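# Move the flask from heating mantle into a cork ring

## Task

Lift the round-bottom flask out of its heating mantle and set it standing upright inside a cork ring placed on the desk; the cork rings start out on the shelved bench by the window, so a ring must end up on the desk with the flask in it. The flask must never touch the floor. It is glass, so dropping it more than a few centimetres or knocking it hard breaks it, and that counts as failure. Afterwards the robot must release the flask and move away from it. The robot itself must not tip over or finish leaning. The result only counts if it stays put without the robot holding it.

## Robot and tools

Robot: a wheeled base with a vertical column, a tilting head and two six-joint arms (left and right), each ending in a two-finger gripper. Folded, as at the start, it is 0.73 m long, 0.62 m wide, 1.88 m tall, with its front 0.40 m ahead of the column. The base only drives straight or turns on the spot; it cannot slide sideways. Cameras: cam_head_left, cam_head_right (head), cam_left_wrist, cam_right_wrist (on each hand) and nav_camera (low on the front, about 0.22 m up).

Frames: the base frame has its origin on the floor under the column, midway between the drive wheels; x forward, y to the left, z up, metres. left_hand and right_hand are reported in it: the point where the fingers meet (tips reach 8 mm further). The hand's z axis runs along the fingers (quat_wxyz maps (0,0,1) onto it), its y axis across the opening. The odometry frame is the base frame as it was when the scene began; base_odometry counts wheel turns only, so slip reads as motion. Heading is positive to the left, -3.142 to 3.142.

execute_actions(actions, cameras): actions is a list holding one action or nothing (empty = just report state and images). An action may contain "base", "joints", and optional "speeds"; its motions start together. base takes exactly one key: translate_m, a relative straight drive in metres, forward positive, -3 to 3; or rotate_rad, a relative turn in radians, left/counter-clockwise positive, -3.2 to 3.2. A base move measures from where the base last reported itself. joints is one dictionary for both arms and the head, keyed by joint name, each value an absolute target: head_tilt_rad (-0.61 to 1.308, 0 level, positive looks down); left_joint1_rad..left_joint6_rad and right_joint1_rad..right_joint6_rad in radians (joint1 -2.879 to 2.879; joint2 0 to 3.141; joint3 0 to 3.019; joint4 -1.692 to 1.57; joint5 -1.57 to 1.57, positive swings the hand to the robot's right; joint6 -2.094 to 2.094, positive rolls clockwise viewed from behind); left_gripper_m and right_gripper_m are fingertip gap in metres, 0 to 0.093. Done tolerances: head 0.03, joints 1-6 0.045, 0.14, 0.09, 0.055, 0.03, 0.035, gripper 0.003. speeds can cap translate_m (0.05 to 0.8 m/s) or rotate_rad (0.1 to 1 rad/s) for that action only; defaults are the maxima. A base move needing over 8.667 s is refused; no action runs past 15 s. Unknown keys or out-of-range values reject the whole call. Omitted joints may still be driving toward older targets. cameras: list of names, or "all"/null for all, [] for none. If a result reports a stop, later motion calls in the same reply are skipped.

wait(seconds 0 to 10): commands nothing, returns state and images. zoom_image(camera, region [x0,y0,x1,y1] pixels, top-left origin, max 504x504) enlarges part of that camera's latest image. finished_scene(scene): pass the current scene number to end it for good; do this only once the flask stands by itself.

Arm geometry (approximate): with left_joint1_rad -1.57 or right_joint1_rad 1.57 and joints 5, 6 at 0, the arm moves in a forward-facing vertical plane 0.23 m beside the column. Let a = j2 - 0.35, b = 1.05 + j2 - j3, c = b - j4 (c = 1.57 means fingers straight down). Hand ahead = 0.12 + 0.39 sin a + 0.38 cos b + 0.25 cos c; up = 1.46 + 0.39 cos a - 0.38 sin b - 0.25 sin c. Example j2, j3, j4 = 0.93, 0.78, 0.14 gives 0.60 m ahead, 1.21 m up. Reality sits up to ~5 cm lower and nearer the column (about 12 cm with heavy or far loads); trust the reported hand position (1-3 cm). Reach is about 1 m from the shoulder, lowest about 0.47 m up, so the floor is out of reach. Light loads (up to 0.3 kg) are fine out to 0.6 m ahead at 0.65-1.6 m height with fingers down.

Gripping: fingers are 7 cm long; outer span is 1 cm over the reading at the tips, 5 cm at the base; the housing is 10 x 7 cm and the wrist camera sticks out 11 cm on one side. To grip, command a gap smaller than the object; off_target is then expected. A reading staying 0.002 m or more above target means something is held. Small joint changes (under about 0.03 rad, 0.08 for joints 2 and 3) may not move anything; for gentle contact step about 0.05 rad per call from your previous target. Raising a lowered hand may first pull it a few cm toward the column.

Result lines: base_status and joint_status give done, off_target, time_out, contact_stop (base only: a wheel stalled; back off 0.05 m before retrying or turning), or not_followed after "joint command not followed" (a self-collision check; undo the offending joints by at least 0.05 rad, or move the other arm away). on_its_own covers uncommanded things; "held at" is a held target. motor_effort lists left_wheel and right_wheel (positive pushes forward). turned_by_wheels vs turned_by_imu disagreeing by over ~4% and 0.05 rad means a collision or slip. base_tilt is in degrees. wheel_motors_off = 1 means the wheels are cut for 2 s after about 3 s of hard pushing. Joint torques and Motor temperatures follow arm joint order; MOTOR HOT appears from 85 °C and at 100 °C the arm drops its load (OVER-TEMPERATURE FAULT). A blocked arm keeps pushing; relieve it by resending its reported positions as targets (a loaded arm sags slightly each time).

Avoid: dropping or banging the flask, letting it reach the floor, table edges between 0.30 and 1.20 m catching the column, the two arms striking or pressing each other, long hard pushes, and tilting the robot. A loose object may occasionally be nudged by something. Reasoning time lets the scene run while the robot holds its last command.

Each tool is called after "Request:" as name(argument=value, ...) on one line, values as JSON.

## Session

Request:
execute_actions(actions=[{"joints":{"head_tilt_rad":0.4}}])

Scene clock: 0.83 s.
Joint torques (N m, as the arm reports them, + toward a larger angle): left_arm=[ 0.1  -7.79 -0.08 -0.96 -0.03 -0.01] | right_arm=[-0.9  -6.42 -0.54 -1.36  0.   -0.05]
Motor temperatures (°C, as the motors report them): left_arm=[24 24 23 25 24 24] | right_arm=[25 28 22 26 25 23]
base_odometry: x=+0.000 y=+0.000 heading=+0.000 (m, m, rad; odometry frame)
turned_by_wheels: +0.000 (rad since the last result)
turned_by_imu: +0.000 (rad since the last result)
base_tilt: forward=-0.2 right=-0.4 (deg)
base_status: not commanded
joint_positions: head_tilt_rad=+0.419 left_joint1_rad=-1.559 left_joint2_rad=+0.845 left_joint3_rad=+0.419 left_joint4_rad=-0.987 left_joint5_rad=-0.005 left_joint6_rad=+0.079 left_gripper_m=+0.095 right_joint1_rad=+1.601 right_joint2_rad=+0.898 right_joint3_rad=+0.418 right_joint4_rad=-0.965 right_joint5_rad=-0.027 right_joint6_rad=-0.073 right_gripper_m=+0.094
joint_status: all done
wheel_motors_off: 0
motor_effort: left_wheel=+1(1) right_wheel=+5(5) (%)
left_hand: x=+0.1543 y=+0.2279 z=+1.2592 quat_wxyz=(+0.430, -0.032, -0.902, +0.011) (m; base frame)
right_hand: x=+0.1465 y=-0.2146 z=+1.2540 quat_wxyz=(+0.444, +0.039, -0.895, -0.037) (m; base frame)
pictures: cam_head_left, cam_head_right, cam_left_wrist, cam_right_wrist, nav_camera
camera_calibration (this result's frames):
cam_head_left: T_world_to_cam=[[0.0595233, -0.998126, 0.0141684, 0.0044898], [-0.390594, -0.0363503, -0.919845, 1.43634], [0.918637, 0.0492181, -0.392026, 0.486718], [0, 0, 0, 1]] pos_world=[0.113643, 0.0327375, 1.51196]
cam_head_right: T_world_to_cam=[[0.06498, -0.997856, -0.0078721, -0.0422695], [-0.408384, -0.0193943, -0.912604, 1.43067], [0.910494, 0.0625159, -0.408769, 0.517887], [0, 0, 0, 1]] pos_world=[0.115477, -0.0468082, 1.517]
cam_left_wrist: T_world_to_cam=[[-0.0493827, -0.997127, 0.0574446, 0.165478], [-0.0516438, 0.059987, 0.996862, -1.2581], [-0.997444, 0.0462611, -0.0544577, 0.336387], [0, 0, 0, 1]] pos_world=[0.278726, 0.224911, 1.26297]
cam_right_wrist: T_world_to_cam=[[0.0523274, -0.99459, -0.0897335, -0.109238], [-0.0281412, -0.0912896, 0.995427, -1.25223], [-0.998233, -0.0495629, -0.0327659, 0.300635], [0, 0, 0, 1]] pos_world=[0.270581, -0.208063, 1.24655]
Images, in order (width x height): cam_head_left 672x504, cam_head_right 672x504, cam_left_wrist 672x504, cam_right_wrist 672x504, nav_camera 672x504.

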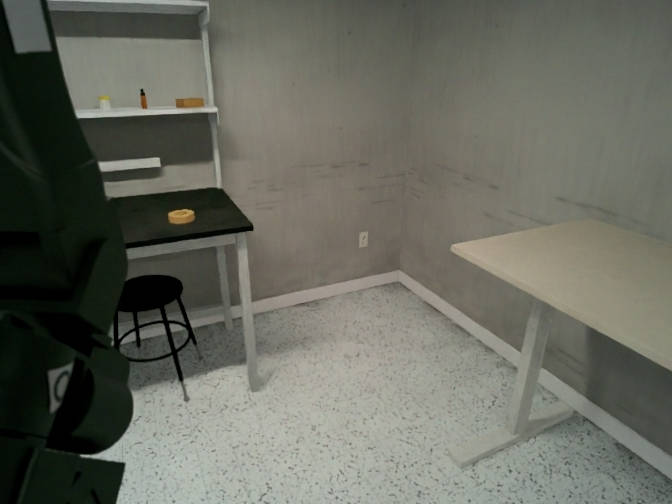

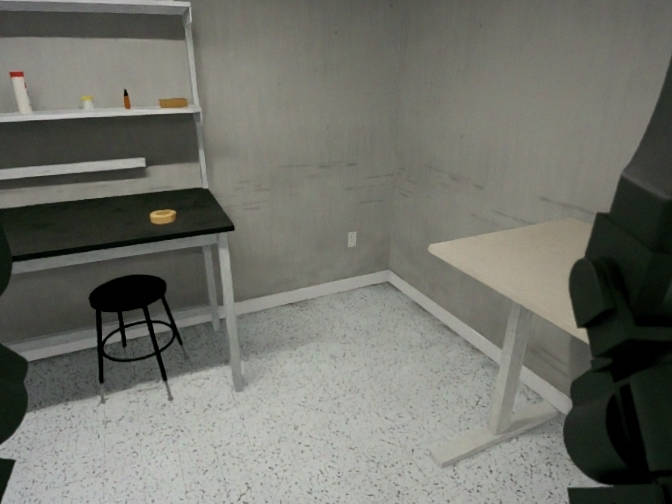

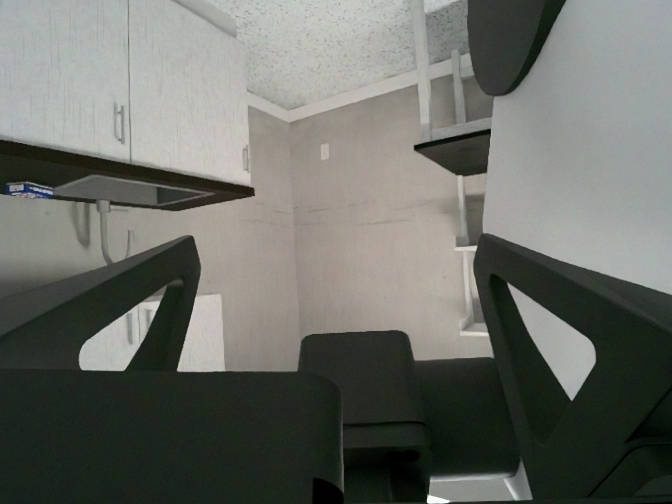

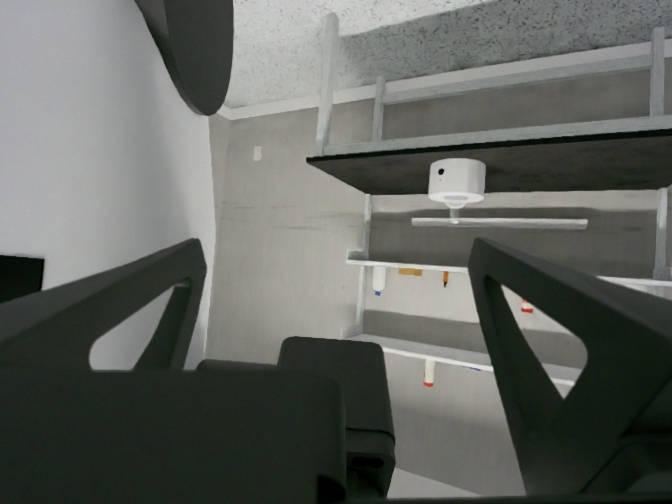

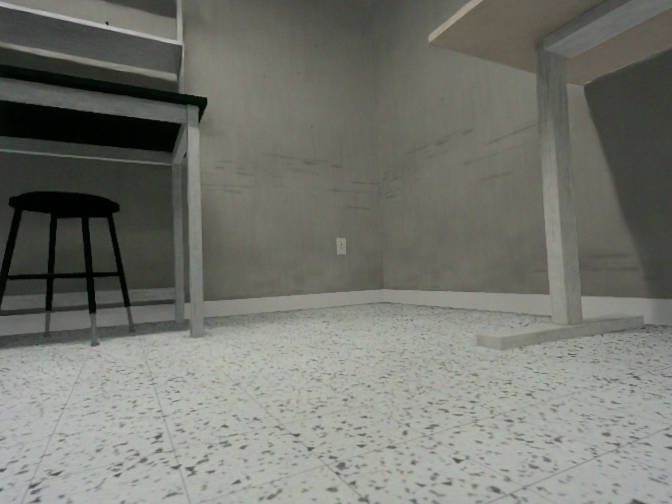

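Request:
execute_actions(actions=[{"base":{"rotate_rad":0.555}}], cameras=[])

Request:
execute_actions(actions=[{"base":{"translate_m":1.25},"joints":{"head_tilt_rad":0.75,"right_joint1_rad":1.575,"right_joint2_rad":1.41,"right_joint3_rad":1.33,"right_joint4_rad":-0.44,"right_joint5_rad":0,"right_joint6_rad":0,"right_gripper_m":0.06}}], cameras=["cam_head_left","cam_right_wrist"])

Scene clock: 14.00 s.
Joint torques (N m, as the arm reports them, + toward a larger angle): left_arm=[ 0.27 -8.13  0.1  -1.03 -0.03  0.01] | right_arm=[-0.95 -6.36 -0.59 -1.36 -0.01 -0.04]
Motor temperatures (°C, as the motors report them): left_arm=[24 25 23 25 24 24] | right_arm=[25 28 22 26 25 23]
base_odometry: x=+0.000 y=+0.000 heading=+0.554 (m, m, rad; odometry frame)
turned_by_wheels: +0.554 (rad since the last result)
turned_by_imu: +0.546 (rad since the last result)
base_tilt: forward=-0.1 right=-0.4 (deg)
base_status: done
joint_positions: head_tilt_rad=+0.419 left_joint1_rad=-1.559 left_joint2_rad=+0.845 left_joint3_rad=+0.419 left_joint4_rad=-0.987 left_joint5_rad=-0.005 left_joint6_rad=+0.079 left_gripper_m=+0.095 right_joint1_rad=+1.601 right_joint2_rad=+0.898 right_joint3_rad=+0.418 right_joint4_rad=-0.965 right_joint5_rad=-0.027 right_joint6_rad=-0.073 right_gripper_m=+0.094
joint_status: not commanded
wheel_motors_off: 0
motor_effort: left_wheel=-1(32) right_wheel=+3(47) (%)
left_hand: x=+0.1543 y=+0.2279 z=+1.2592 quat_wxyz=(+0.430, -0.032, -0.902, +0.011) (m; base frame)
right_hand: x=+0.1465 y=-0.2146 z=+1.2540 quat_wxyz=(+0.444, +0.039, -0.895, -0.037) (m; base frame)
pictures: none
No camera images: the call's "cameras" was empty. Leave "cameras" out to get every camera's image.

Scene clock: 17.60 s.
Joint torques (N m, as the arm reports them, + toward a larger angle): left_arm=[-0.08 -8.4  -0.09 -1.   -0.04  0.01] | right_arm=[ -1.59 -16.33   5.11   0.94   0.12   0.04]
Motor temperatures (°C, as the motors report them): left_arm=[24 25 23 25 24 24] | right_arm=[25 29 23 26 25 23]
base_odometry: x=+1.063 y=+0.658 heading=+0.555 (m, m, rad; odometry frame)
turned_by_wheels: +0.001 (rad since the last result)
turned_by_imu: +0.000 (rad since the last result)
base_tilt: forward=-0.2 right=-0.4 (deg)
base_status: done
joint_positions: head_tilt_rad=+0.753 left_joint1_rad=-1.559 left_joint2_rad=+0.845 left_joint3_rad=+0.419 left_joint4_rad=-0.987 left_joint5_rad=-0.005 left_joint6_rad=+0.079 left_gripper_m=+0.095 right_joint1_rad=+1.584 right_joint2_rad=+1.406 right_joint3_rad=+1.313 right_joint4_rad=-0.447 right_joint5_rad=-0.002 right_joint6_rad=-0.006 right_gripper_m=+0.060
joint_status: all done
wheel_motors_off: 0
motor_effort: left_wheel=+1(52) right_wheel=-1(60) (%)
left_hand: x=+0.1545 y=+0.2279 z=+1.2591 quat_wxyz=(+0.430, -0.032, -0.902, +0.011) (m; base frame)
right_hand: x=+0.6148 y=-0.2166 z=+1.0514 quat_wxyz=(+0.008, +0.007, -1.000, -0.007) (m; base frame)
pictures: cam_head_left, cam_right_wrist
camera_calibration (this result's frames):
cam_head_left: T_world_to_cam=[[0.0608783, -0.998126, -0.00613233, 0.0356852], [-0.670613, -0.0363503, -0.740917, 1.1748], [0.739306, 0.0492181, -0.671569, 0.926181], [0, 0, 0, 1]] pos_world=[0.100929, 0.0327375, 1.49264]
cam_right_wrist: T_world_to_cam=[[0.0137914, -0.999899, 0.00354666, -0.229453], [-0.803887, -0.00897839, 0.594714, -0.121498], [-0.594622, -0.011053, -0.80393, 1.33244], [0, 0, 0, 1]] pos_world=[0.69779, -0.215793, 1.14426]
Images, in order (width x height): cam_head_left 672x504, cam_right_wrist 672x504.

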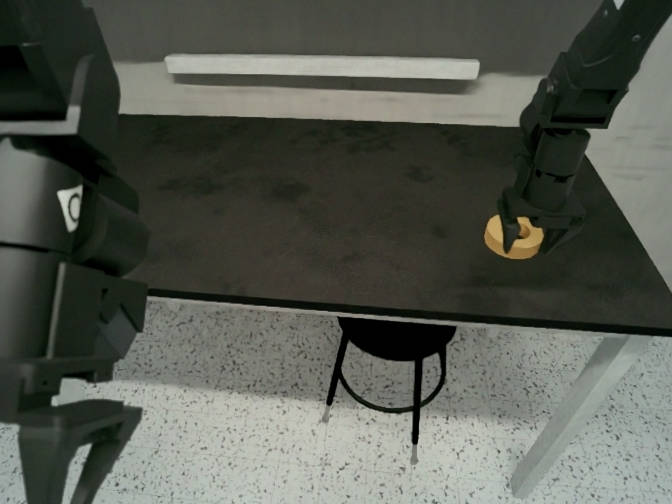

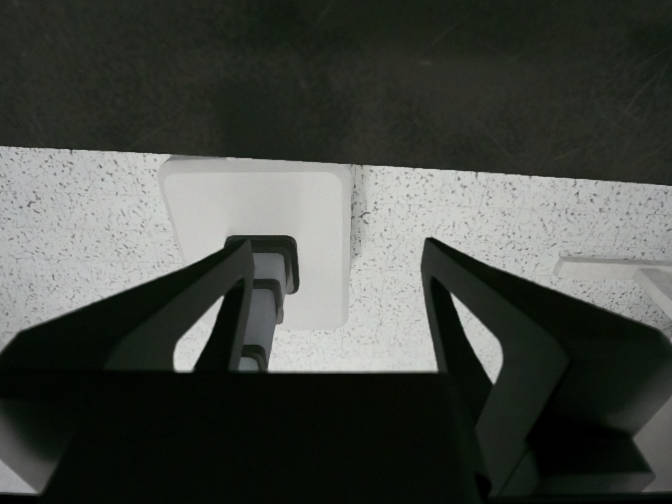

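Request:
execute_actions(actions=[{"base":{"rotate_rad":-0.025}}], cameras=[])

Request:
execute_actions(actions=[{"base":{"translate_m":0.16},"joints":{"right_joint2_rad":1.62,"right_joint3_rad":1.45,"right_joint4_rad":-0.35}}], cameras=["cam_head_left","cam_right_wrist"])

Scene clock: 21.10 s.
Joint torques (N m, as the arm reports them, + toward a larger angle): left_arm=[ 0.35 -8.38 -0.1  -0.99 -0.04 -0.01] | right_arm=[ -1.2  -16.36   5.11   0.98   0.1    0.03]
Motor temperatures (°C, as the motors report them): left_arm=[24 25 23 25 24 24] | right_arm=[25 29 23 26 25 23]
base_odometry: x=+1.063 y=+0.658 heading=+0.532 (m, m, rad; odometry frame)
turned_by_wheels: -0.023 (rad since the last result)
turned_by_imu: -0.024 (rad since the last result)
base_tilt: forward=-0.1 right=-0.4 (deg)
base_status: done
joint_positions: head_tilt_rad=+0.753 left_joint1_rad=-1.559 left_joint2_rad=+0.845 left_joint3_rad=+0.419 left_joint4_rad=-0.987 left_joint5_rad=-0.005 left_joint6_rad=+0.079 left_gripper_m=+0.095 right_joint1_rad=+1.579 right_joint2_rad=+1.406 right_joint3_rad=+1.313 right_joint4_rad=-0.447 right_joint5_rad=-0.002 right_joint6_rad=-0.006 right_gripper_m=+0.060
joint_status: not commanded
wheel_motors_off: 0
motor_effort: left_wheel=+2(39) right_wheel=-1(40) (%)
left_hand: x=+0.1545 y=+0.2279 z=+1.2591 quat_wxyz=(+0.430, -0.032, -0.902, +0.011) (m; base frame)
right_hand: x=+0.6149 y=-0.2200 z=+1.0514 quat_wxyz=(+0.008, +0.005, -1.000, -0.004) (m; base frame)
pictures: none
No camera images: the call's "cameras" was empty. Leave "cameras" out to get every camera's image.

Scene clock: 22.83 s.
Joint torques (N m, as the arm reports them, + toward a larger angle): left_arm=[-0.13 -8.54 -0.11 -0.95  0.01 -0.02] | right_arm=[ -1.3  -17.42   3.47   0.81   0.1    0.04]
Motor temperatures (°C, as the motors report them): left_arm=[24 25 23 25 24 24] | right_arm=[25 29 23 26 25 23]
base_odometry: x=+1.201 y=+0.739 heading=+0.530 (m, m, rad; odometry frame)
turned_by_wheels: -0.002 (rad since the last result)
turned_by_imu: -0.002 (rad since the last result)
base_tilt: forward=-0.1 right=-0.4 (deg)
base_status: done
joint_positions: head_tilt_rad=+0.753 left_joint1_rad=-1.559 left_joint2_rad=+0.845 left_joint3_rad=+0.421 left_joint4_rad=-0.987 left_joint5_rad=-0.005 left_joint6_rad=+0.079 left_gripper_m=+0.095 right_joint1_rad=+1.579 right_joint2_rad=+1.622 right_joint3_rad=+1.447 right_joint4_rad=-0.354 right_joint5_rad=-0.002 right_joint6_rad=-0.006 right_gripper_m=+0.060
joint_status: all done
wheel_motors_off: 0
motor_effort: left_wheel=-2(49) right_wheel=+1(63) (%)
left_hand: x=+0.1553 y=+0.2279 z=+1.2589 quat_wxyz=(+0.429, -0.032, -0.903, +0.011) (m; base frame)
right_hand: x=+0.6210 y=-0.2193 z=+0.9632 quat_wxyz=(+0.003, +0.005, -1.000, -0.004) (m; base frame)
pictures: cam_head_left, cam_right_wrist
camera_calibration (this result's frames):
cam_head_left: T_world_to_cam=[[0.0608771, -0.998126, -0.00614412, 0.0357034], [-0.670756, -0.0363503, -0.740787, 1.1746], [0.739175, 0.0492181, -0.671712, 0.926408], [0, 0, 0, 1]] pos_world=[0.10092, 0.0327375, 1.49263]
cam_right_wrist: T_world_to_cam=[[0.0109546, -0.999899, 0.00901013, -0.235492], [-0.810437, -0.00360014, 0.585815, -0.0502771], [-0.585723, -0.0137195, -0.810395, 1.26518], [0, 0, 0, 1]] pos_world=[0.702882, -0.218292, 1.05687]
Images, in order (width x height): cam_head_left 672x504, cam_right_wrist 672x504.

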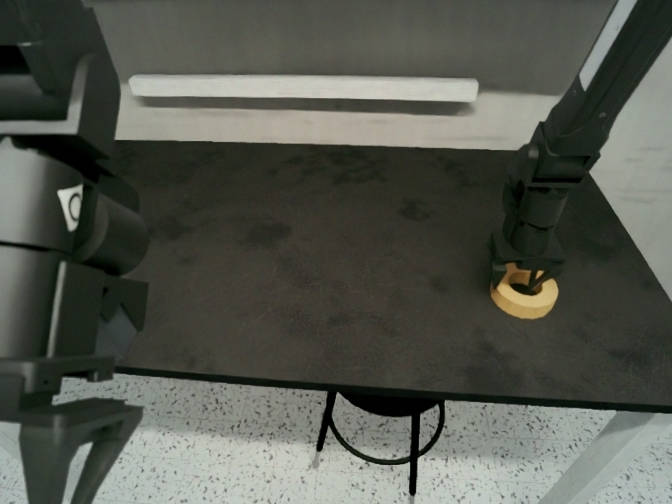

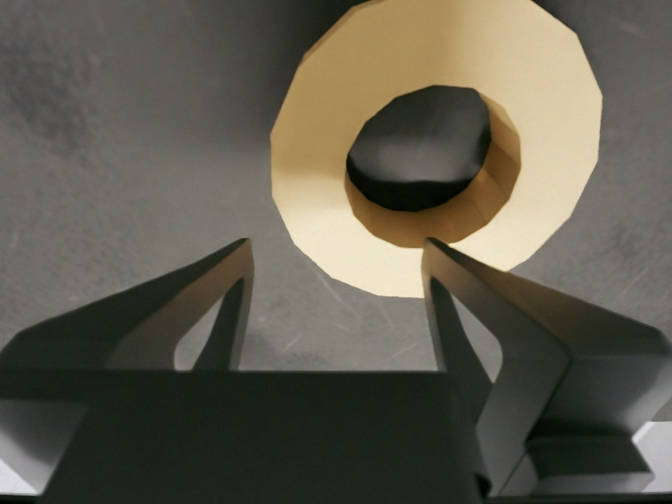

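Request:
execute_actions(actions=[{"joints":{"right_joint2_rad":1.77,"right_joint3_rad":1.55,"right_joint4_rad":-0.29,"right_gripper_m":0.07}}], cameras=["cam_right_wrist"])

Request:
execute_actions(actions=[{"joints":{"right_gripper_m":0.0}}], cameras=[])

Request:
execute_actions(actions=[{"joints":{"right_joint2_rad":1.41,"right_joint3_rad":1.33,"right_joint4_rad":-0.44}}], cameras=["cam_head_left","cam_right_wrist"])

Scene clock: 27.90 s.
Joint torques (N m, as the arm reports them, + toward a larger angle): left_arm=[ 0.02 -7.92 -0.08 -1.01 -0.05  0.01] | right_arm=[ -1.24 -15.1    3.12   0.86   0.12   0.02]
Motor temperatures (°C, as the motors report them): left_arm=[24 25 23 25 24 24] | right_arm=[25 30 23 26 25 23]
base_odometry: x=+1.201 y=+0.739 heading=+0.530 (m, m, rad; odometry frame)
turned_by_wheels: +0.000 (rad since the last result)
turned_by_imu: -0.001 (rad since the last result)
base_tilt: forward=-0.2 right=-0.4 (deg)
base_status: not commanded
joint_positions: head_tilt_rad=+0.753 left_joint1_rad=-1.559 left_joint2_rad=+0.845 left_joint3_rad=+0.420 left_joint4_rad=-0.987 left_joint5_rad=-0.005 left_joint6_rad=+0.079 left_gripper_m=+0.095 right_joint1_rad=+1.578 right_joint2_rad=+1.733 right_joint3_rad=+1.552 right_joint4_rad=-0.293 right_joint5_rad=-0.002 right_joint6_rad=-0.003 right_gripper_m=+0.070
joint_status: all done
wheel_motors_off: 0
motor_effort: left_wheel=-4(6) right_wheel=+3(5) (%)
left_hand: x=+0.1549 y=+0.2279 z=+1.2590 quat_wxyz=(+0.429, -0.032, -0.902, +0.011) (m; base frame)
right_hand: x=+0.6426 y=-0.2194 z=+0.9212 quat_wxyz=(-0.025, +0.003, -1.000, -0.004) (m; base frame)
pictures: cam_right_wrist
camera_calibration (this result's frames):
cam_right_wrist: T_world_to_cam=[[0.00663634, -0.999933, 0.00948761, -0.233133], [-0.841576, -0.000460394, 0.540139, 0.0546116], [-0.540098, -0.0115691, -0.841523, 1.24372], [0, 0, 0, 1]] pos_world=[0.719238, -0.218703, 1.01933]
Images, in order (width x height): cam_right_wrist 672x504.

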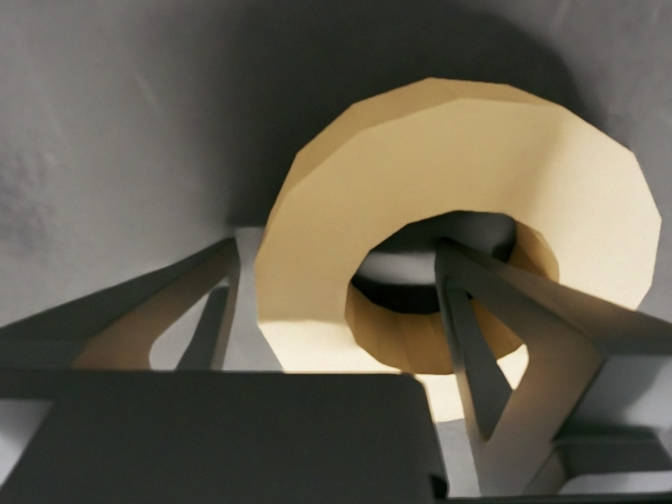

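Scene clock: 28.57 s.
Joint torques (N m, as the arm reports them, + toward a larger angle): left_arm=[-0.19 -7.88 -0.04 -1.02 -0.04  0.  ] | right_arm=[ -1.21 -15.19   3.18   0.87   0.15  -0.01]
Motor temperatures (°C, as the motors report them): left_arm=[24 25 23 25 24 24] | right_arm=[25 30 23 26 25 23]
base_odometry: x=+1.201 y=+0.739 heading=+0.530 (m, m, rad; odometry frame)
turned_by_wheels: +0.000 (rad since the last result)
turned_by_imu: +0.000 (rad since the last result)
base_tilt: forward=-0.2 right=-0.4 (deg)
base_status: not commanded
joint_positions: head_tilt_rad=+0.753 left_joint1_rad=-1.559 left_joint2_rad=+0.845 left_joint3_rad=+0.420 left_joint4_rad=-0.987 left_joint5_rad=-0.005 left_joint6_rad=+0.079 left_gripper_m=+0.095 right_joint1_rad=+1.578 right_joint2_rad=+1.733 right_joint3_rad=+1.552 right_joint4_rad=-0.293 right_joint5_rad=-0.003 right_joint6_rad=-0.002 right_gripper_m=+0.024
joint_status: right_gripper_m off_target (ended at +0.024, target +0.000)
wheel_motors_off: 0
motor_effort: left_wheel=-4(5) right_wheel=+3(3) (%)
left_hand: x=+0.1549 y=+0.2279 z=+1.2590 quat_wxyz=(+0.429, -0.032, -0.902, +0.011) (m; base frame)
right_hand: x=+0.6426 y=-0.2193 z=+0.9212 quat_wxyz=(-0.025, +0.003, -1.000, -0.005) (m; base frame)
pictures: none
No camera images: the call's "cameras" was empty. Leave "cameras" out to get every camera's image.

Scene clock: 29.93 s.
Joint torques (N m, as the arm reports them, + toward a larger angle): left_arm=[-0.36 -8.29 -0.03 -0.97 -0.04 -0.03] | right_arm=[ -1.29 -15.39   4.41   0.86   0.14  -0.02]
Motor temperatures (°C, as the motors report them): left_arm=[24 25 23 25 24 24] | right_arm=[25 30 23 26 25 23]
base_odometry: x=+1.201 y=+0.739 heading=+0.530 (m, m, rad; odometry frame)
turned_by_wheels: +0.000 (rad since the last result)
turned_by_imu: +0.000 (rad since the last result)
base_tilt: forward=-0.2 right=-0.4 (deg)
base_status: not commanded
joint_positions: head_tilt_rad=+0.753 left_joint1_rad=-1.559 left_joint2_rad=+0.845 left_joint3_rad=+0.420 left_joint4_rad=-0.987 left_joint5_rad=-0.005 left_joint6_rad=+0.079 left_gripper_m=+0.095 right_joint1_rad=+1.578 right_joint2_rad=+1.390 right_joint3_rad=+1.326 right_joint4_rad=-0.444 right_joint5_rad=-0.003 right_joint6_rad=-0.002 right_gripper_m=+0.024
joint_status: all done
wheel_motors_off: 0
motor_effort: left_wheel=-4(7) right_wheel=+3(4) (%)
left_hand: x=+0.1549 y=+0.2279 z=+1.2590 quat_wxyz=(+0.429, -0.032, -0.902, +0.011) (m; base frame)
right_hand: x=+0.6301 y=-0.2203 z=+1.0618 quat_wxyz=(-0.008, +0.003, -1.000, -0.005) (m; base frame)
pictures: cam_head_left, cam_right_wrist
camera_calibration (this result's frames):
cam_head_left: T_world_to_cam=[[0.0608771, -0.998126, -0.00614412, 0.0357034], [-0.670756, -0.0363503, -0.740787, 1.1746], [0.739175, 0.0492181, -0.671712, 0.926408], [0, 0, 0, 1]] pos_world=[0.10092, 0.0327375, 1.49263]
cam_right_wrist: T_world_to_cam=[[0.00641774, -0.999942, 0.00860899, -0.234155], [-0.823185, -0.00039505, 0.567773, -0.0727188], [-0.567737, -0.0107306, -0.82314, 1.35334], [0, 0, 0, 1]] pos_world=[0.709981, -0.219648, 1.15729]
Images, in order (width x height): cam_head_left 672x504, cam_right_wrist 672x504.

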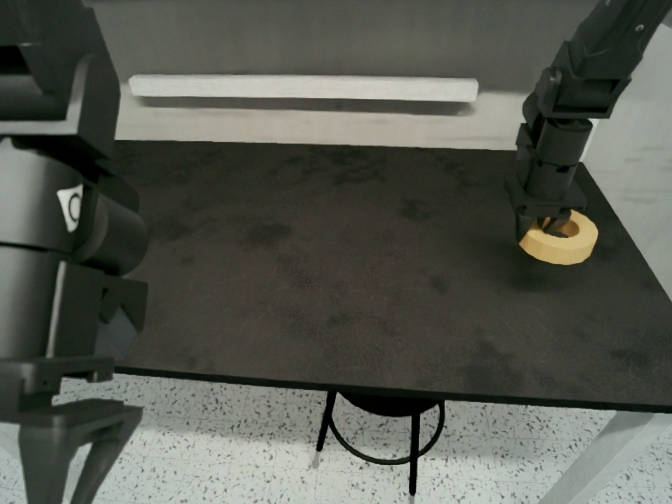

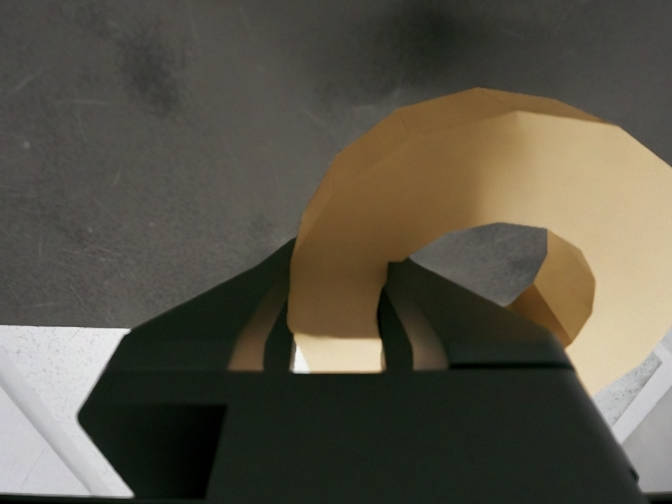

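Request:
execute_actions(actions=[{"base":{"translate_m":-1.7}}], cameras=[])

Request:
execute_actions(actions=[{"base":{"rotate_rad":3.06}}], cameras=["cam_head_left","cam_head_right"])

Scene clock: 37.33 s.
Joint torques (N m, as the arm reports them, + toward a larger angle): left_arm=[-0.18 -8.34  0.02 -1.03 -0.04 -0.02] | right_arm=[ -1.26 -15.47   4.4    0.87   0.14  -0.01]
Motor temperatures (°C, as the motors report them): left_arm=[24 25 23 25 24 24] | right_arm=[25 30 23 26 25 23]
base_odometry: x=-0.266 y=-0.120 heading=+0.529 (m, m, rad; odometry frame)
turned_by_wheels: -0.001 (rad since the last result)
turned_by_imu: -0.002 (rad since the last result)
base_tilt: forward=-0.2 right=-0.4 (deg)
base_status: done
joint_positions: head_tilt_rad=+0.753 left_joint1_rad=-1.559 left_joint2_rad=+0.845 left_joint3_rad=+0.419 left_joint4_rad=-0.987 left_joint5_rad=-0.005 left_joint6_rad=+0.079 left_gripper_m=+0.095 right_joint1_rad=+1.578 right_joint2_rad=+1.390 right_joint3_rad=+1.326 right_joint4_rad=-0.444 right_joint5_rad=-0.003 right_joint6_rad=-0.002 right_gripper_m=+0.024
joint_status: not commanded
wheel_motors_off: 0
motor_effort: left_wheel=-1(55) right_wheel=+1(59) (%)
left_hand: x=+0.1541 y=+0.2279 z=+1.2592 quat_wxyz=(+0.430, -0.032, -0.902, +0.011) (m; base frame)
right_hand: x=+0.6300 y=-0.2203 z=+1.0616 quat_wxyz=(-0.008, +0.003, -1.000, -0.005) (m; base frame)
pictures: none
No camera images: the call's "cameras" was empty. Leave "cameras" out to get every camera's image.

Scene clock: 41.93 s.
Joint torques (N m, as the arm reports them, + toward a larger angle): left_arm=[-0.15 -8.2  -0.03 -0.98 -0.04  0.02] | right_arm=[ -1.21 -15.61   4.33   0.88   0.1   -0.01]
Motor temperatures (°C, as the motors report them): left_arm=[24 25 23 25 24 24] | right_arm=[25 31 23 26 25 23]
base_odometry: x=-0.266 y=-0.120 heading=-2.695 (m, m, rad; odometry frame)
turned_by_wheels: +3.059 (rad since the last result)
turned_by_imu: +3.023 (rad since the last result)
base_tilt: forward=-0.2 right=-0.3 (deg)
base_status: done
joint_positions: head_tilt_rad=+0.753 left_joint1_rad=-1.559 left_joint2_rad=+0.845 left_joint3_rad=+0.419 left_joint4_rad=-0.987 left_joint5_rad=-0.005 left_joint6_rad=+0.079 left_gripper_m=+0.095 right_joint1_rad=+1.577 right_joint2_rad=+1.390 right_joint3_rad=+1.326 right_joint4_rad=-0.444 right_joint5_rad=-0.002 right_joint6_rad=-0.002 right_gripper_m=+0.024
joint_status: not commanded
wheel_motors_off: 0
motor_effort: left_wheel=-4(45) right_wheel=+3(56) (%)
left_hand: x=+0.1541 y=+0.2279 z=+1.2592 quat_wxyz=(+0.430, -0.032, -0.902, +0.011) (m; base frame)
right_hand: x=+0.6300 y=-0.2214 z=+1.0616 quat_wxyz=(-0.008, +0.003, -1.000, -0.003) (m; base frame)
pictures: cam_head_left, cam_head_right
camera_calibration (this result's frames):
cam_head_left: T_world_to_cam=[[0.0608765, -0.998126, -0.00614947, 0.0357117], [-0.670821, -0.0363503, -0.740728, 1.17451], [0.739116, 0.0492181, -0.671777, 0.926511], [0, 0, 0, 1]] pos_world=[0.100916, 0.0327375, 1.49262]
cam_head_right: T_world_to_cam=[[0.0587982, -0.997856, -0.0287601, -0.00979289], [-0.68525, -0.0193943, -0.72805, 1.1603], [0.725931, 0.0625159, -0.684921, 0.952389], [0, 0, 0, 1]] pos_world=[0.104303, -0.0468082, 1.49679]
Images, in order (width x height): cam_head_left 672x504, cam_head_right 672x504.

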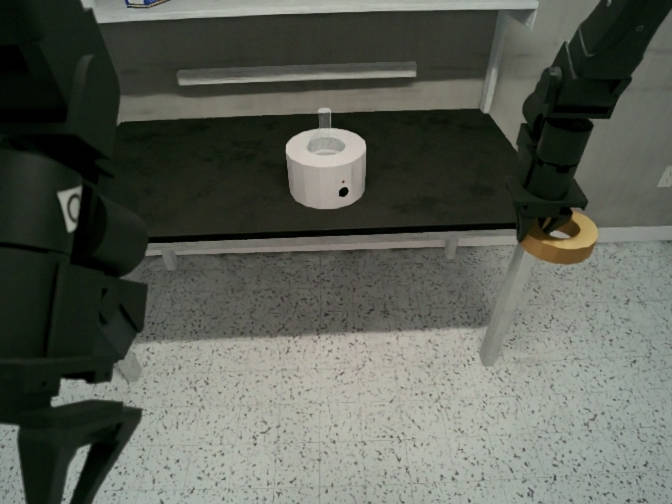

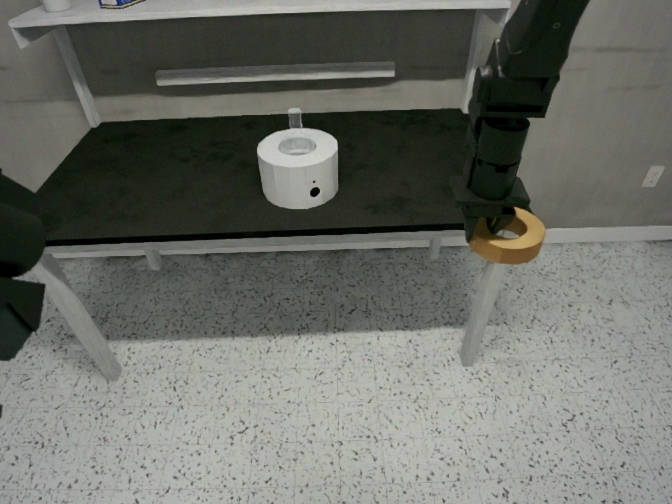

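Request:
execute_actions(actions=[{"base":{"rotate_rad":-0.075},"joints":{"left_joint1_rad":-1.57,"left_joint2_rad":1.41,"left_joint3_rad":1.35,"left_joint4_rad":-0.43,"left_joint5_rad":0,"left_joint6_rad":0}}], cameras=[])

Request:
execute_actions(actions=[{"base":{"translate_m":0.59}}], cameras=["cam_head_right","cam_left_wrist"])

Scene clock: 50.27 s.
Joint torques (N m, as the arm reports them, + toward a larger angle): left_arm=[ -0.72 -19.2    4.09   0.66   0.08  -0.12] | right_arm=[ -1.02 -15.27   4.42   0.88   0.09  -0.01]
Motor temperatures (°C, as the motors report them): left_arm=[24 25 23 25 24 24] | right_arm=[25 31 23 26 25 23]
base_odometry: x=-0.266 y=-0.120 heading=-2.769 (m, m, rad; odometry frame)
turned_by_wheels: -0.074 (rad since the last result)
turned_by_imu: -0.075 (rad since the last result)
base_tilt: forward=-0.2 right=-0.4 (deg)
base_status: done
joint_positions: head_tilt_rad=+0.753 left_joint1_rad=-1.563 left_joint2_rad=+1.401 left_joint3_rad=+1.348 left_joint4_rad=-0.431 left_joint5_rad=-0.003 left_joint6_rad=+0.009 left_gripper_m=+0.095 right_joint1_rad=+1.575 right_joint2_rad=+1.390 right_joint3_rad=+1.326 right_joint4_rad=-0.444 right_joint5_rad=-0.001 right_joint6_rad=-0.002 right_gripper_m=+0.024
joint_status: all done
wheel_motors_off: 0
motor_effort: left_wheel=+6(25) right_wheel=-4(23) (%)
left_hand: x=+0.6411 y=+0.2298 z=+1.0596 quat_wxyz=(-0.019, -0.003, -1.000, -0.005) (m; base frame)
right_hand: x=+0.6300 y=-0.2229 z=+1.0616 quat_wxyz=(-0.008, +0.002, -1.000, -0.002) (m; base frame)
pictures: none
No camera images: the call's "cameras" was empty. Leave "cameras" out to get every camera's image.

Scene clock: 53.07 s.
Joint torques (N m, as the arm reports them, + toward a larger angle): left_arm=[ -0.68 -20.1    4.19   0.51   0.06  -0.09] | right_arm=[ -1.02 -15.5    4.39   0.86   0.08   0.  ]
Motor temperatures (°C, as the motors report them): left_arm=[24 25 23 25 24 24] | right_arm=[25 31 23 26 25 23]
base_odometry: x=-0.815 y=-0.335 heading=-2.768 (m, m, rad; odometry frame)
turned_by_wheels: +0.001 (rad since the last result)
turned_by_imu: +0.000 (rad since the last result)
base_tilt: forward=-0.2 right=-0.4 (deg)
base_status: done
joint_positions: head_tilt_rad=+0.753 left_joint1_rad=-1.563 left_joint2_rad=+1.401 left_joint3_rad=+1.346 left_joint4_rad=-0.431 left_joint5_rad=-0.003 left_joint6_rad=+0.009 left_gripper_m=+0.095 right_joint1_rad=+1.575 right_joint2_rad=+1.390 right_joint3_rad=+1.326 right_joint4_rad=-0.443 right_joint5_rad=-0.001 right_joint6_rad=-0.002 right_gripper_m=+0.024
joint_status: not commanded
wheel_motors_off: 0
motor_effort: left_wheel=+2(67) right_wheel=-2(50) (%)
left_hand: x=+0.6402 y=+0.2296 z=+1.0593 quat_wxyz=(-0.019, -0.003, -1.000, -0.005) (m; base frame)
right_hand: x=+0.6301 y=-0.2229 z=+1.0616 quat_wxyz=(-0.008, +0.002, -1.000, -0.002) (m; base frame)
pictures: cam_head_right, cam_left_wrist
camera_calibration (this result's frames):
cam_head_right: T_world_to_cam=[[0.0587981, -0.997856, -0.0287604, -0.00979234], [-0.685254, -0.0193943, -0.728046, 1.16029], [0.725927, 0.0625159, -0.684925, 0.952396], [0, 0, 0, 1]] pos_world=[0.104302, -0.0468082, 1.49679]
cam_left_wrist: T_world_to_cam=[[-0.0130438, -0.999904, -0.00468501, 0.245879], [-0.830329, 0.00822084, 0.557214, -0.0577393], [-0.557122, 0.0111583, -0.830356, 1.35818], [0, 0, 0, 1]] pos_world=[0.711934, 0.231175, 1.1611]
Images, in order (width x height): cam_head_right 672x504, cam_left_wrist 672x504.

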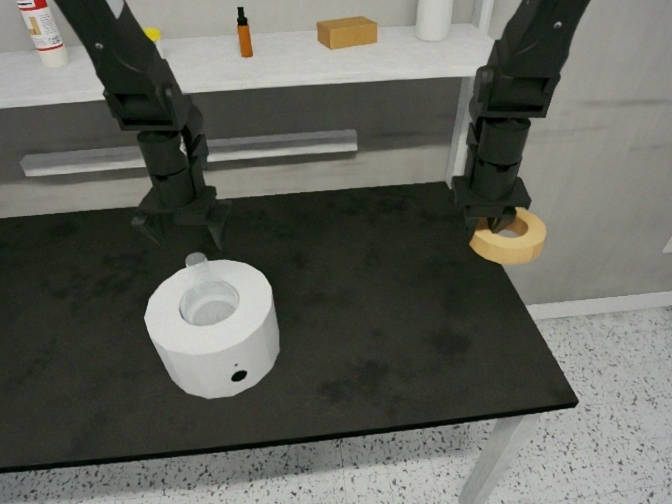

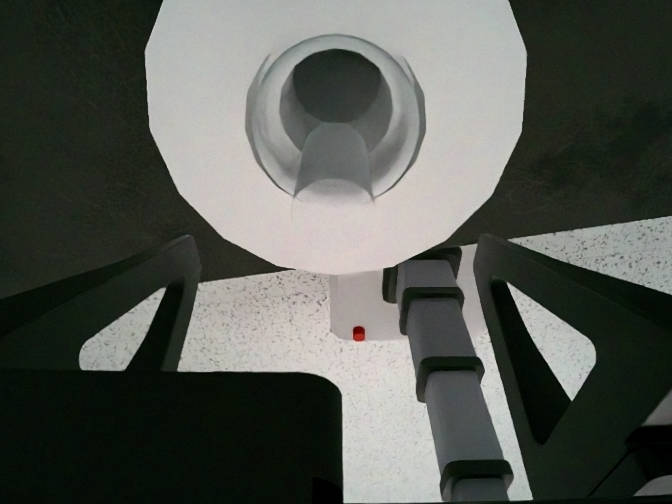

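Matches the earlier grasp pose.

Request:
execute_actions(actions=[{"joints":{"left_joint2_rad":1.57,"left_joint3_rad":1.42,"left_joint4_rad":-0.35}}], cameras=[])

Request:
execute_actions(actions=[{"joints":{"left_gripper_m":0.0}}], cameras=["cam_left_wrist"])

Request:
execute_actions(actions=[{"joints":{"left_joint2_rad":1.41,"left_joint3_rad":1.36,"left_joint4_rad":-0.44}}], cameras=[])

Request:
execute_actions(actions=[{"joints":{"left_joint2_rad":1.15,"left_joint3_rad":1.3,"left_joint4_rad":-0.64}}], cameras=["cam_head_right","cam_left_wrist"])

Scene clock: 59.60 s.
Joint torques (N m, as the arm reports them, + toward a larger angle): left_arm=[ -0.68 -20.07   3.65   0.35   0.09  -0.12] | right_arm=[ -1.07 -15.55   4.38   0.84   0.09  -0.01]
Motor temperatures (°C, as the motors report them): left_arm=[24 26 23 25 24 24] | right_arm=[25 31 24 26 25 23]
base_odometry: x=-0.815 y=-0.335 heading=-2.768 (m, m, rad; odometry frame)
turned_by_wheels: +0.000 (rad since the last result)
turned_by_imu: -0.001 (rad since the last result)
base_tilt: forward=-0.2 right=-0.4 (deg)
base_status: not commanded
joint_positions: head_tilt_rad=+0.753 left_joint1_rad=-1.563 left_joint2_rad=+1.568 left_joint3_rad=+1.411 left_joint4_rad=-0.348 left_joint5_rad=-0.003 left_joint6_rad=+0.009 left_gripper_m=+0.095 right_joint1_rad=+1.575 right_joint2_rad=+1.390 right_joint3_rad=+1.326 right_joint4_rad=-0.443 right_joint5_rad=-0.001 right_joint6_rad=-0.002 right_gripper_m=+0.024
joint_status: all done
wheel_motors_off: 0
motor_effort: left_wheel=+1(2) right_wheel=-2(3) (%)
left_hand: x=+0.6267 y=+0.2300 z=+0.9852 quat_wxyz=(-0.009, -0.003, -1.000, -0.005) (m; base frame)
right_hand: x=+0.6301 y=-0.2229 z=+1.0616 quat_wxyz=(-0.008, +0.002, -1.000, -0.002) (m; base frame)
pictures: none
No camera images: the call's "cameras" was empty. Leave "cameras" out to get every camera's image.

Scene clock: 60.33 s.
Joint torques (N m, as the arm reports them, + toward a larger angle): left_arm=[ -0.63 -20.54   3.78   0.4    0.07  -0.1 ] | right_arm=[ -1.06 -15.61   4.36   0.86   0.08  -0.01]
Motor temperatures (°C, as the motors report them): left_arm=[24 26 23 25 24 24] | right_arm=[25 31 24 26 25 23]
base_odometry: x=-0.815 y=-0.335 heading=-2.768 (m, m, rad; odometry frame)
turned_by_wheels: +0.000 (rad since the last result)
turned_by_imu: +0.000 (rad since the last result)
base_tilt: forward=-0.2 right=-0.3 (deg)
base_status: not commanded
joint_positions: head_tilt_rad=+0.753 left_joint1_rad=-1.563 left_joint2_rad=+1.568 left_joint3_rad=+1.411 left_joint4_rad=-0.348 left_joint5_rad=-0.003 left_joint6_rad=+0.009 left_gripper_m=+0.032 right_joint1_rad=+1.575 right_joint2_rad=+1.390 right_joint3_rad=+1.326 right_joint4_rad=-0.443 right_joint5_rad=-0.001 right_joint6_rad=-0.002 right_gripper_m=+0.024
joint_status: left_gripper_m off_target (ended at +0.032, target +0.000)
wheel_motors_off: 0
motor_effort: left_wheel=+1(2) right_wheel=-2(2) (%)
left_hand: x=+0.6267 y=+0.2301 z=+0.9852 quat_wxyz=(-0.009, -0.003, -1.000, -0.005) (m; base frame)
right_hand: x=+0.6301 y=-0.2229 z=+1.0616 quat_wxyz=(-0.008, +0.002, -1.000, -0.002) (m; base frame)
pictures: cam_left_wrist
camera_calibration (this result's frames):
cam_left_wrist: T_world_to_cam=[[-0.0130011, -0.999904, -0.00474746, 0.24588], [-0.819551, 0.00793575, 0.572952, -0.0498906], [-0.572859, 0.0113398, -0.819575, 1.28827], [0, 0, 0, 1]] pos_world=[0.700304, 0.231643, 1.08558]
Images, in order (width x height): cam_left_wrist 672x504.

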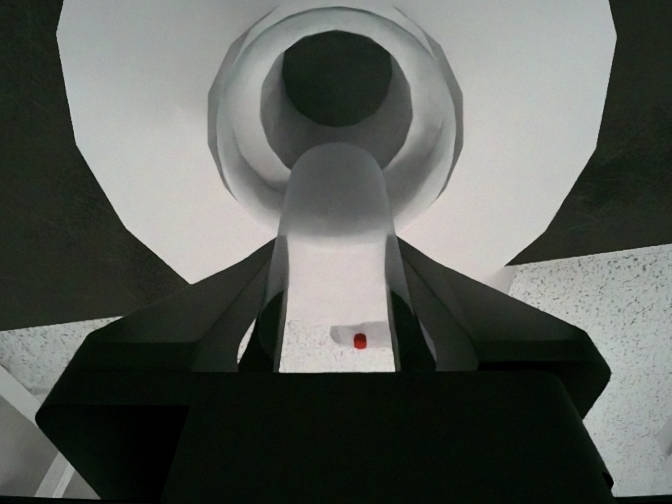

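Scene clock: 61.30 s.
Joint torques (N m, as the arm reports them, + toward a larger angle): left_arm=[ -0.83 -20.73   4.14   0.36   0.06  -0.14] | right_arm=[ -0.95 -15.54   4.38   0.87   0.08  -0.01]
Motor temperatures (°C, as the motors report them): left_arm=[24 26 23 25 24 24] | right_arm=[25 31 24 26 25 23]
base_odometry: x=-0.815 y=-0.335 heading=-2.768 (m, m, rad; odometry frame)
turned_by_wheels: +0.000 (rad since the last result)
turned_by_imu: +0.000 (rad since the last result)
base_tilt: forward=-0.2 right=-0.4 (deg)
base_status: not commanded
joint_positions: head_tilt_rad=+0.753 left_joint1_rad=-1.563 left_joint2_rad=+1.421 left_joint3_rad=+1.355 left_joint4_rad=-0.435 left_joint5_rad=-0.003 left_joint6_rad=+0.008 left_gripper_m=+0.032 right_joint1_rad=+1.575 right_joint2_rad=+1.390 right_joint3_rad=+1.326 right_joint4_rad=-0.443 right_joint5_rad=-0.001 right_joint6_rad=-0.002 right_gripper_m=+0.024
joint_status: all done
wheel_motors_off: 0
motor_effort: left_wheel=+3(1) right_wheel=-3(3) (%)
left_hand: x=+0.6363 y=+0.2297 z=+1.0506 quat_wxyz=(-0.011, -0.002, -1.000, -0.005) (m; base frame)
right_hand: x=+0.6301 y=-0.2229 z=+1.0616 quat_wxyz=(-0.008, +0.002, -1.000, -0.002) (m; base frame)
pictures: none
No camera images: the call's "cameras" was empty. Leave "cameras" out to get every camera's image.

Scene clock: 62.37 s.
Joint torques (N m, as the arm reports them, + toward a larger angle): left_arm=[ -0.62 -18.68   5.93   0.39   0.07  -0.14] | right_arm=[ -0.93 -15.62   4.3    0.83   0.09   0.  ]
Motor temperatures (°C, as the motors report them): left_arm=[24 26 23 25 24 24] | right_arm=[25 31 24 26 25 23]
base_odometry: x=-0.815 y=-0.335 heading=-2.768 (m, m, rad; odometry frame)
turned_by_wheels: +0.000 (rad since the last result)
turned_by_imu: +0.000 (rad since the last result)
base_tilt: forward=-0.2 right=-0.4 (deg)
base_status: not commanded
joint_positions: head_tilt_rad=+0.753 left_joint1_rad=-1.563 left_joint2_rad=+1.139 left_joint3_rad=+1.291 left_joint4_rad=-0.638 left_joint5_rad=-0.003 left_joint6_rad=+0.008 left_gripper_m=+0.032 right_joint1_rad=+1.575 right_joint2_rad=+1.390 right_joint3_rad=+1.326 right_joint4_rad=-0.443 right_joint5_rad=-0.001 right_joint6_rad=-0.002 right_gripper_m=+0.024
joint_status: all done
wheel_motors_off: 0
motor_effort: left_wheel=+1(3) right_wheel=-3(3) (%)
left_hand: x=+0.6459 y=+0.2289 z=+1.1826 quat_wxyz=(-0.019, -0.002, -1.000, -0.005) (m; base frame)
right_hand: x=+0.6301 y=-0.2229 z=+1.0616 quat_wxyz=(-0.008, +0.002, -1.000, -0.002) (m; base frame)
pictures: cam_head_right, cam_left_wrist
camera_calibration (this result's frames):
cam_head_right: T_world_to_cam=[[0.0587981, -0.997856, -0.0287604, -0.00979232], [-0.685254, -0.0193943, -0.728046, 1.16029], [0.725927, 0.0625159, -0.684925, 0.952396], [0, 0, 0, 1]] pos_world=[0.104302, -0.0468082, 1.49679]
cam_left_wrist: T_world_to_cam=[[-0.0126484, -0.999907, -0.00505199, 0.246008], [-0.830333, 0.00768802, 0.557215, -0.121577], [-0.557124, 0.0112427, -0.830353, 1.46364], [0, 0, 0, 1]] pos_world=[0.717591, 0.230465, 1.28432]
Images, in order (width x height): cam_head_right 672x504, cam_left_wrist 672x504.

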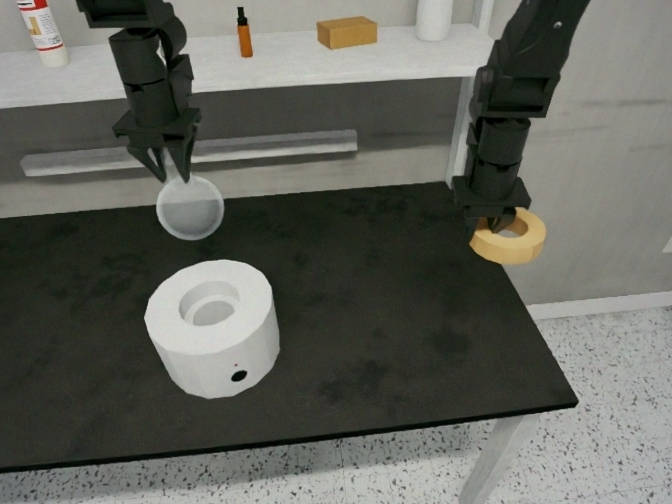

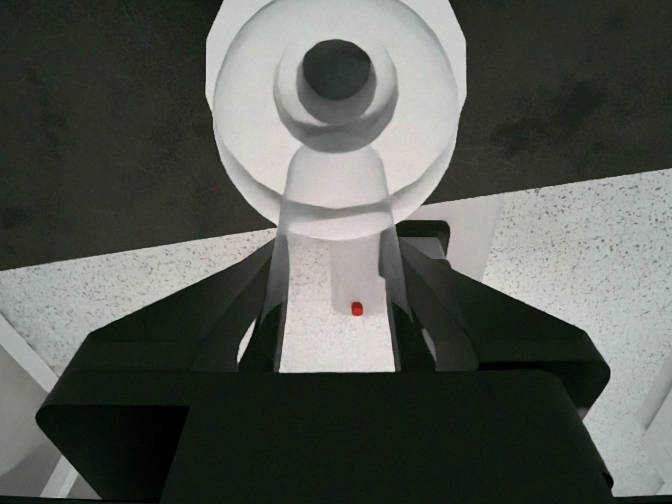

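Request:
execute_actions(actions=[{"base":{"translate_m":-1.2}}], cameras=[])

Request:
execute_actions(actions=[{"base":{"rotate_rad":2.14}}], cameras=[])

Request:
execute_actions(actions=[{"base":{"translate_m":0.4}}], cameras=["cam_head_left","cam_right_wrist"])

Scene clock: 69.67 s.
Joint torques (N m, as the arm reports them, + toward a larger angle): left_arm=[ -0.64 -18.93   6.01   0.55   0.07  -0.11] | right_arm=[ -0.99 -15.58   4.43   0.79   0.09  -0.01]
Motor temperatures (°C, as the motors report them): left_arm=[24 26 24 25 24 24] | right_arm=[25 31 24 26 25 23]
base_odometry: x=+0.302 y=+0.103 heading=-2.766 (m, m, rad; odometry frame)
turned_by_wheels: +0.002 (rad since the last result)
turned_by_imu: +0.000 (rad since the last result)
base_tilt: forward=-0.2 right=-0.4 (deg)
base_status: done
joint_positions: head_tilt_rad=+0.754 left_joint1_rad=-1.563 left_joint2_rad=+1.140 left_joint3_rad=+1.288 left_joint4_rad=-0.640 left_joint5_rad=-0.003 left_joint6_rad=+0.008 left_gripper_m=+0.032 right_joint1_rad=+1.575 right_joint2_rad=+1.391 right_joint3_rad=+1.326 right_joint4_rad=-0.443 right_joint5_rad=-0.001 right_joint6_rad=-0.002 right_gripper_m=+0.024
joint_status: not commanded
wheel_motors_off: 0
motor_effort: left_wheel=+2(48) right_wheel=-1(66) (%)
left_hand: x=+0.6439 y=+0.2288 z=+1.1812 quat_wxyz=(-0.016, -0.002, -1.000, -0.005) (m; base frame)
right_hand: x=+0.6298 y=-0.2229 z=+1.0612 quat_wxyz=(-0.008, +0.002, -1.000, -0.002) (m; base frame)
pictures: none
No camera images: the call's "cameras" was empty. Leave "cameras" out to get every camera's image.

Scene clock: 73.33 s.
Joint torques (N m, as the arm reports them, + toward a larger angle): left_arm=[ -0.4  -19.17   6.15   0.38   0.    -0.11] | right_arm=[ -0.98 -15.58   4.33   0.83   0.08  -0.01]
Motor temperatures (°C, as the motors report them): left_arm=[24 26 24 25 24 24] | right_arm=[25 31 24 26 25 23]
base_odometry: x=+0.302 y=+0.103 heading=-0.627 (m, m, rad; odometry frame)
turned_by_wheels: +2.139 (rad since the last result)
turned_by_imu: +2.113 (rad since the last result)
base_tilt: forward=-0.2 right=-0.4 (deg)
base_status: done
joint_positions: head_tilt_rad=+0.754 left_joint1_rad=-1.568 left_joint2_rad=+1.140 left_joint3_rad=+1.288 left_joint4_rad=-0.640 left_joint5_rad=-0.001 left_joint6_rad=+0.008 left_gripper_m=+0.032 right_joint1_rad=+1.574 right_joint2_rad=+1.391 right_joint3_rad=+1.326 right_joint4_rad=-0.443 right_joint5_rad=-0.001 right_joint6_rad=-0.002 right_gripper_m=+0.024
joint_status: not commanded
wheel_motors_off: 0
motor_effort: left_wheel=-2(42) right_wheel=+3(57) (%)
left_hand: x=+0.6439 y=+0.2259 z=+1.1812 quat_wxyz=(-0.016, -0.004, -1.000, -0.002) (m; base frame)
right_hand: x=+0.6298 y=-0.2231 z=+1.0612 quat_wxyz=(-0.008, +0.002, -1.000, -0.002) (m; base frame)
pictures: none
No camera images: the call's "cameras" was empty. Leave "cameras" out to get every camera's image.

Scene clock: 75.80 s.
Joint torques (N m, as the arm reports them, + toward a larger angle): left_arm=[ -0.37 -19.     6.14   0.41   0.    -0.11] | right_arm=[ -0.96 -15.54   4.4    0.83   0.08   0.  ]
Motor temperatures (°C, as the motors report them): left_arm=[24 27 24 25 24 24] | right_arm=[25 31 24 26 25 23]
base_odometry: x=+0.626 y=-0.131 heading=-0.626 (m, m, rad; odometry frame)
turned_by_wheels: +0.001 (rad since the last result)
turned_by_imu: +0.000 (rad since the last result)
base_tilt: forward=-0.1 right=-0.4 (deg)
base_status: done
joint_positions: head_tilt_rad=+0.754 left_joint1_rad=-1.568 left_joint2_rad=+1.140 left_joint3_rad=+1.288 left_joint4_rad=-0.639 left_joint5_rad=-0.001 left_joint6_rad=+0.008 left_gripper_m=+0.032 right_joint1_rad=+1.574 right_joint2_rad=+1.391 right_joint3_rad=+1.326 right_joint4_rad=-0.443 right_joint5_rad=-0.001 right_joint6_rad=-0.002 right_gripper_m=+0.024
joint_status: not commanded
wheel_motors_off: 0
motor_effort: left_wheel=+3(57) right_wheel=-1(61) (%)
left_hand: x=+0.6437 y=+0.2259 z=+1.1811 quat_wxyz=(-0.016, -0.004, -1.000, -0.002) (m; base frame)
right_hand: x=+0.6298 y=-0.2231 z=+1.0612 quat_wxyz=(-0.008, +0.002, -1.000, -0.002) (m; base frame)
pictures: cam_head_left, cam_right_wrist
camera_calibration (this result's frames):
cam_head_left: T_world_to_cam=[[0.0608754, -0.998126, -0.00616062, 0.0357289], [-0.670957, -0.0363503, -0.740605, 1.17433], [0.738993, 0.0492181, -0.671913, 0.926726], [0, 0, 0, 1]] pos_world=[0.100907, 0.0327375, 1.49262]
cam_right_wrist: T_world_to_cam=[[0.00430714, -0.999896, 0.0137664, -0.24113], [-0.82275, 0.00428138, 0.568388, -0.0725553], [-0.568388, -0.0137744, -0.822646, 1.35182], [0, 0, 0, 1]] pos_world=[0.709704, -0.222174, 1.15663]
Images, in order (width x height): cam_head_left 672x504, cam_right_wrist 672x504.

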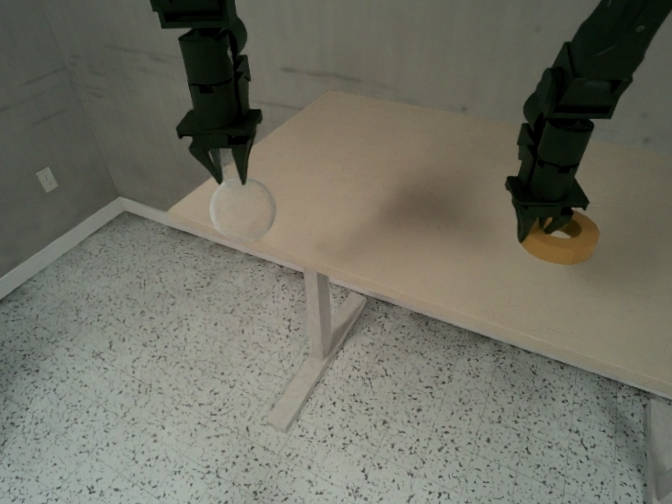

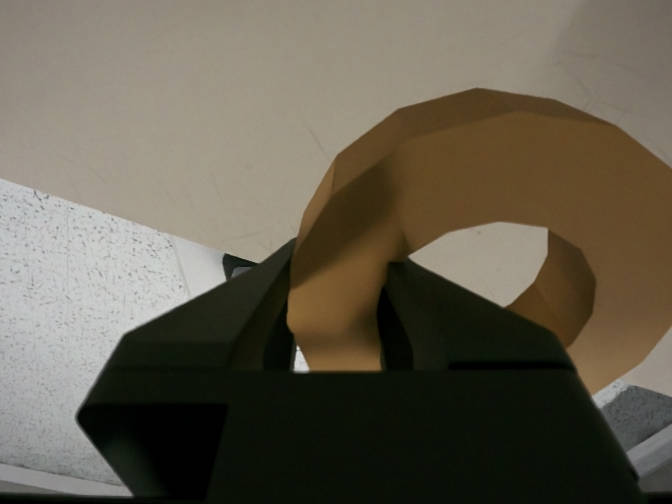

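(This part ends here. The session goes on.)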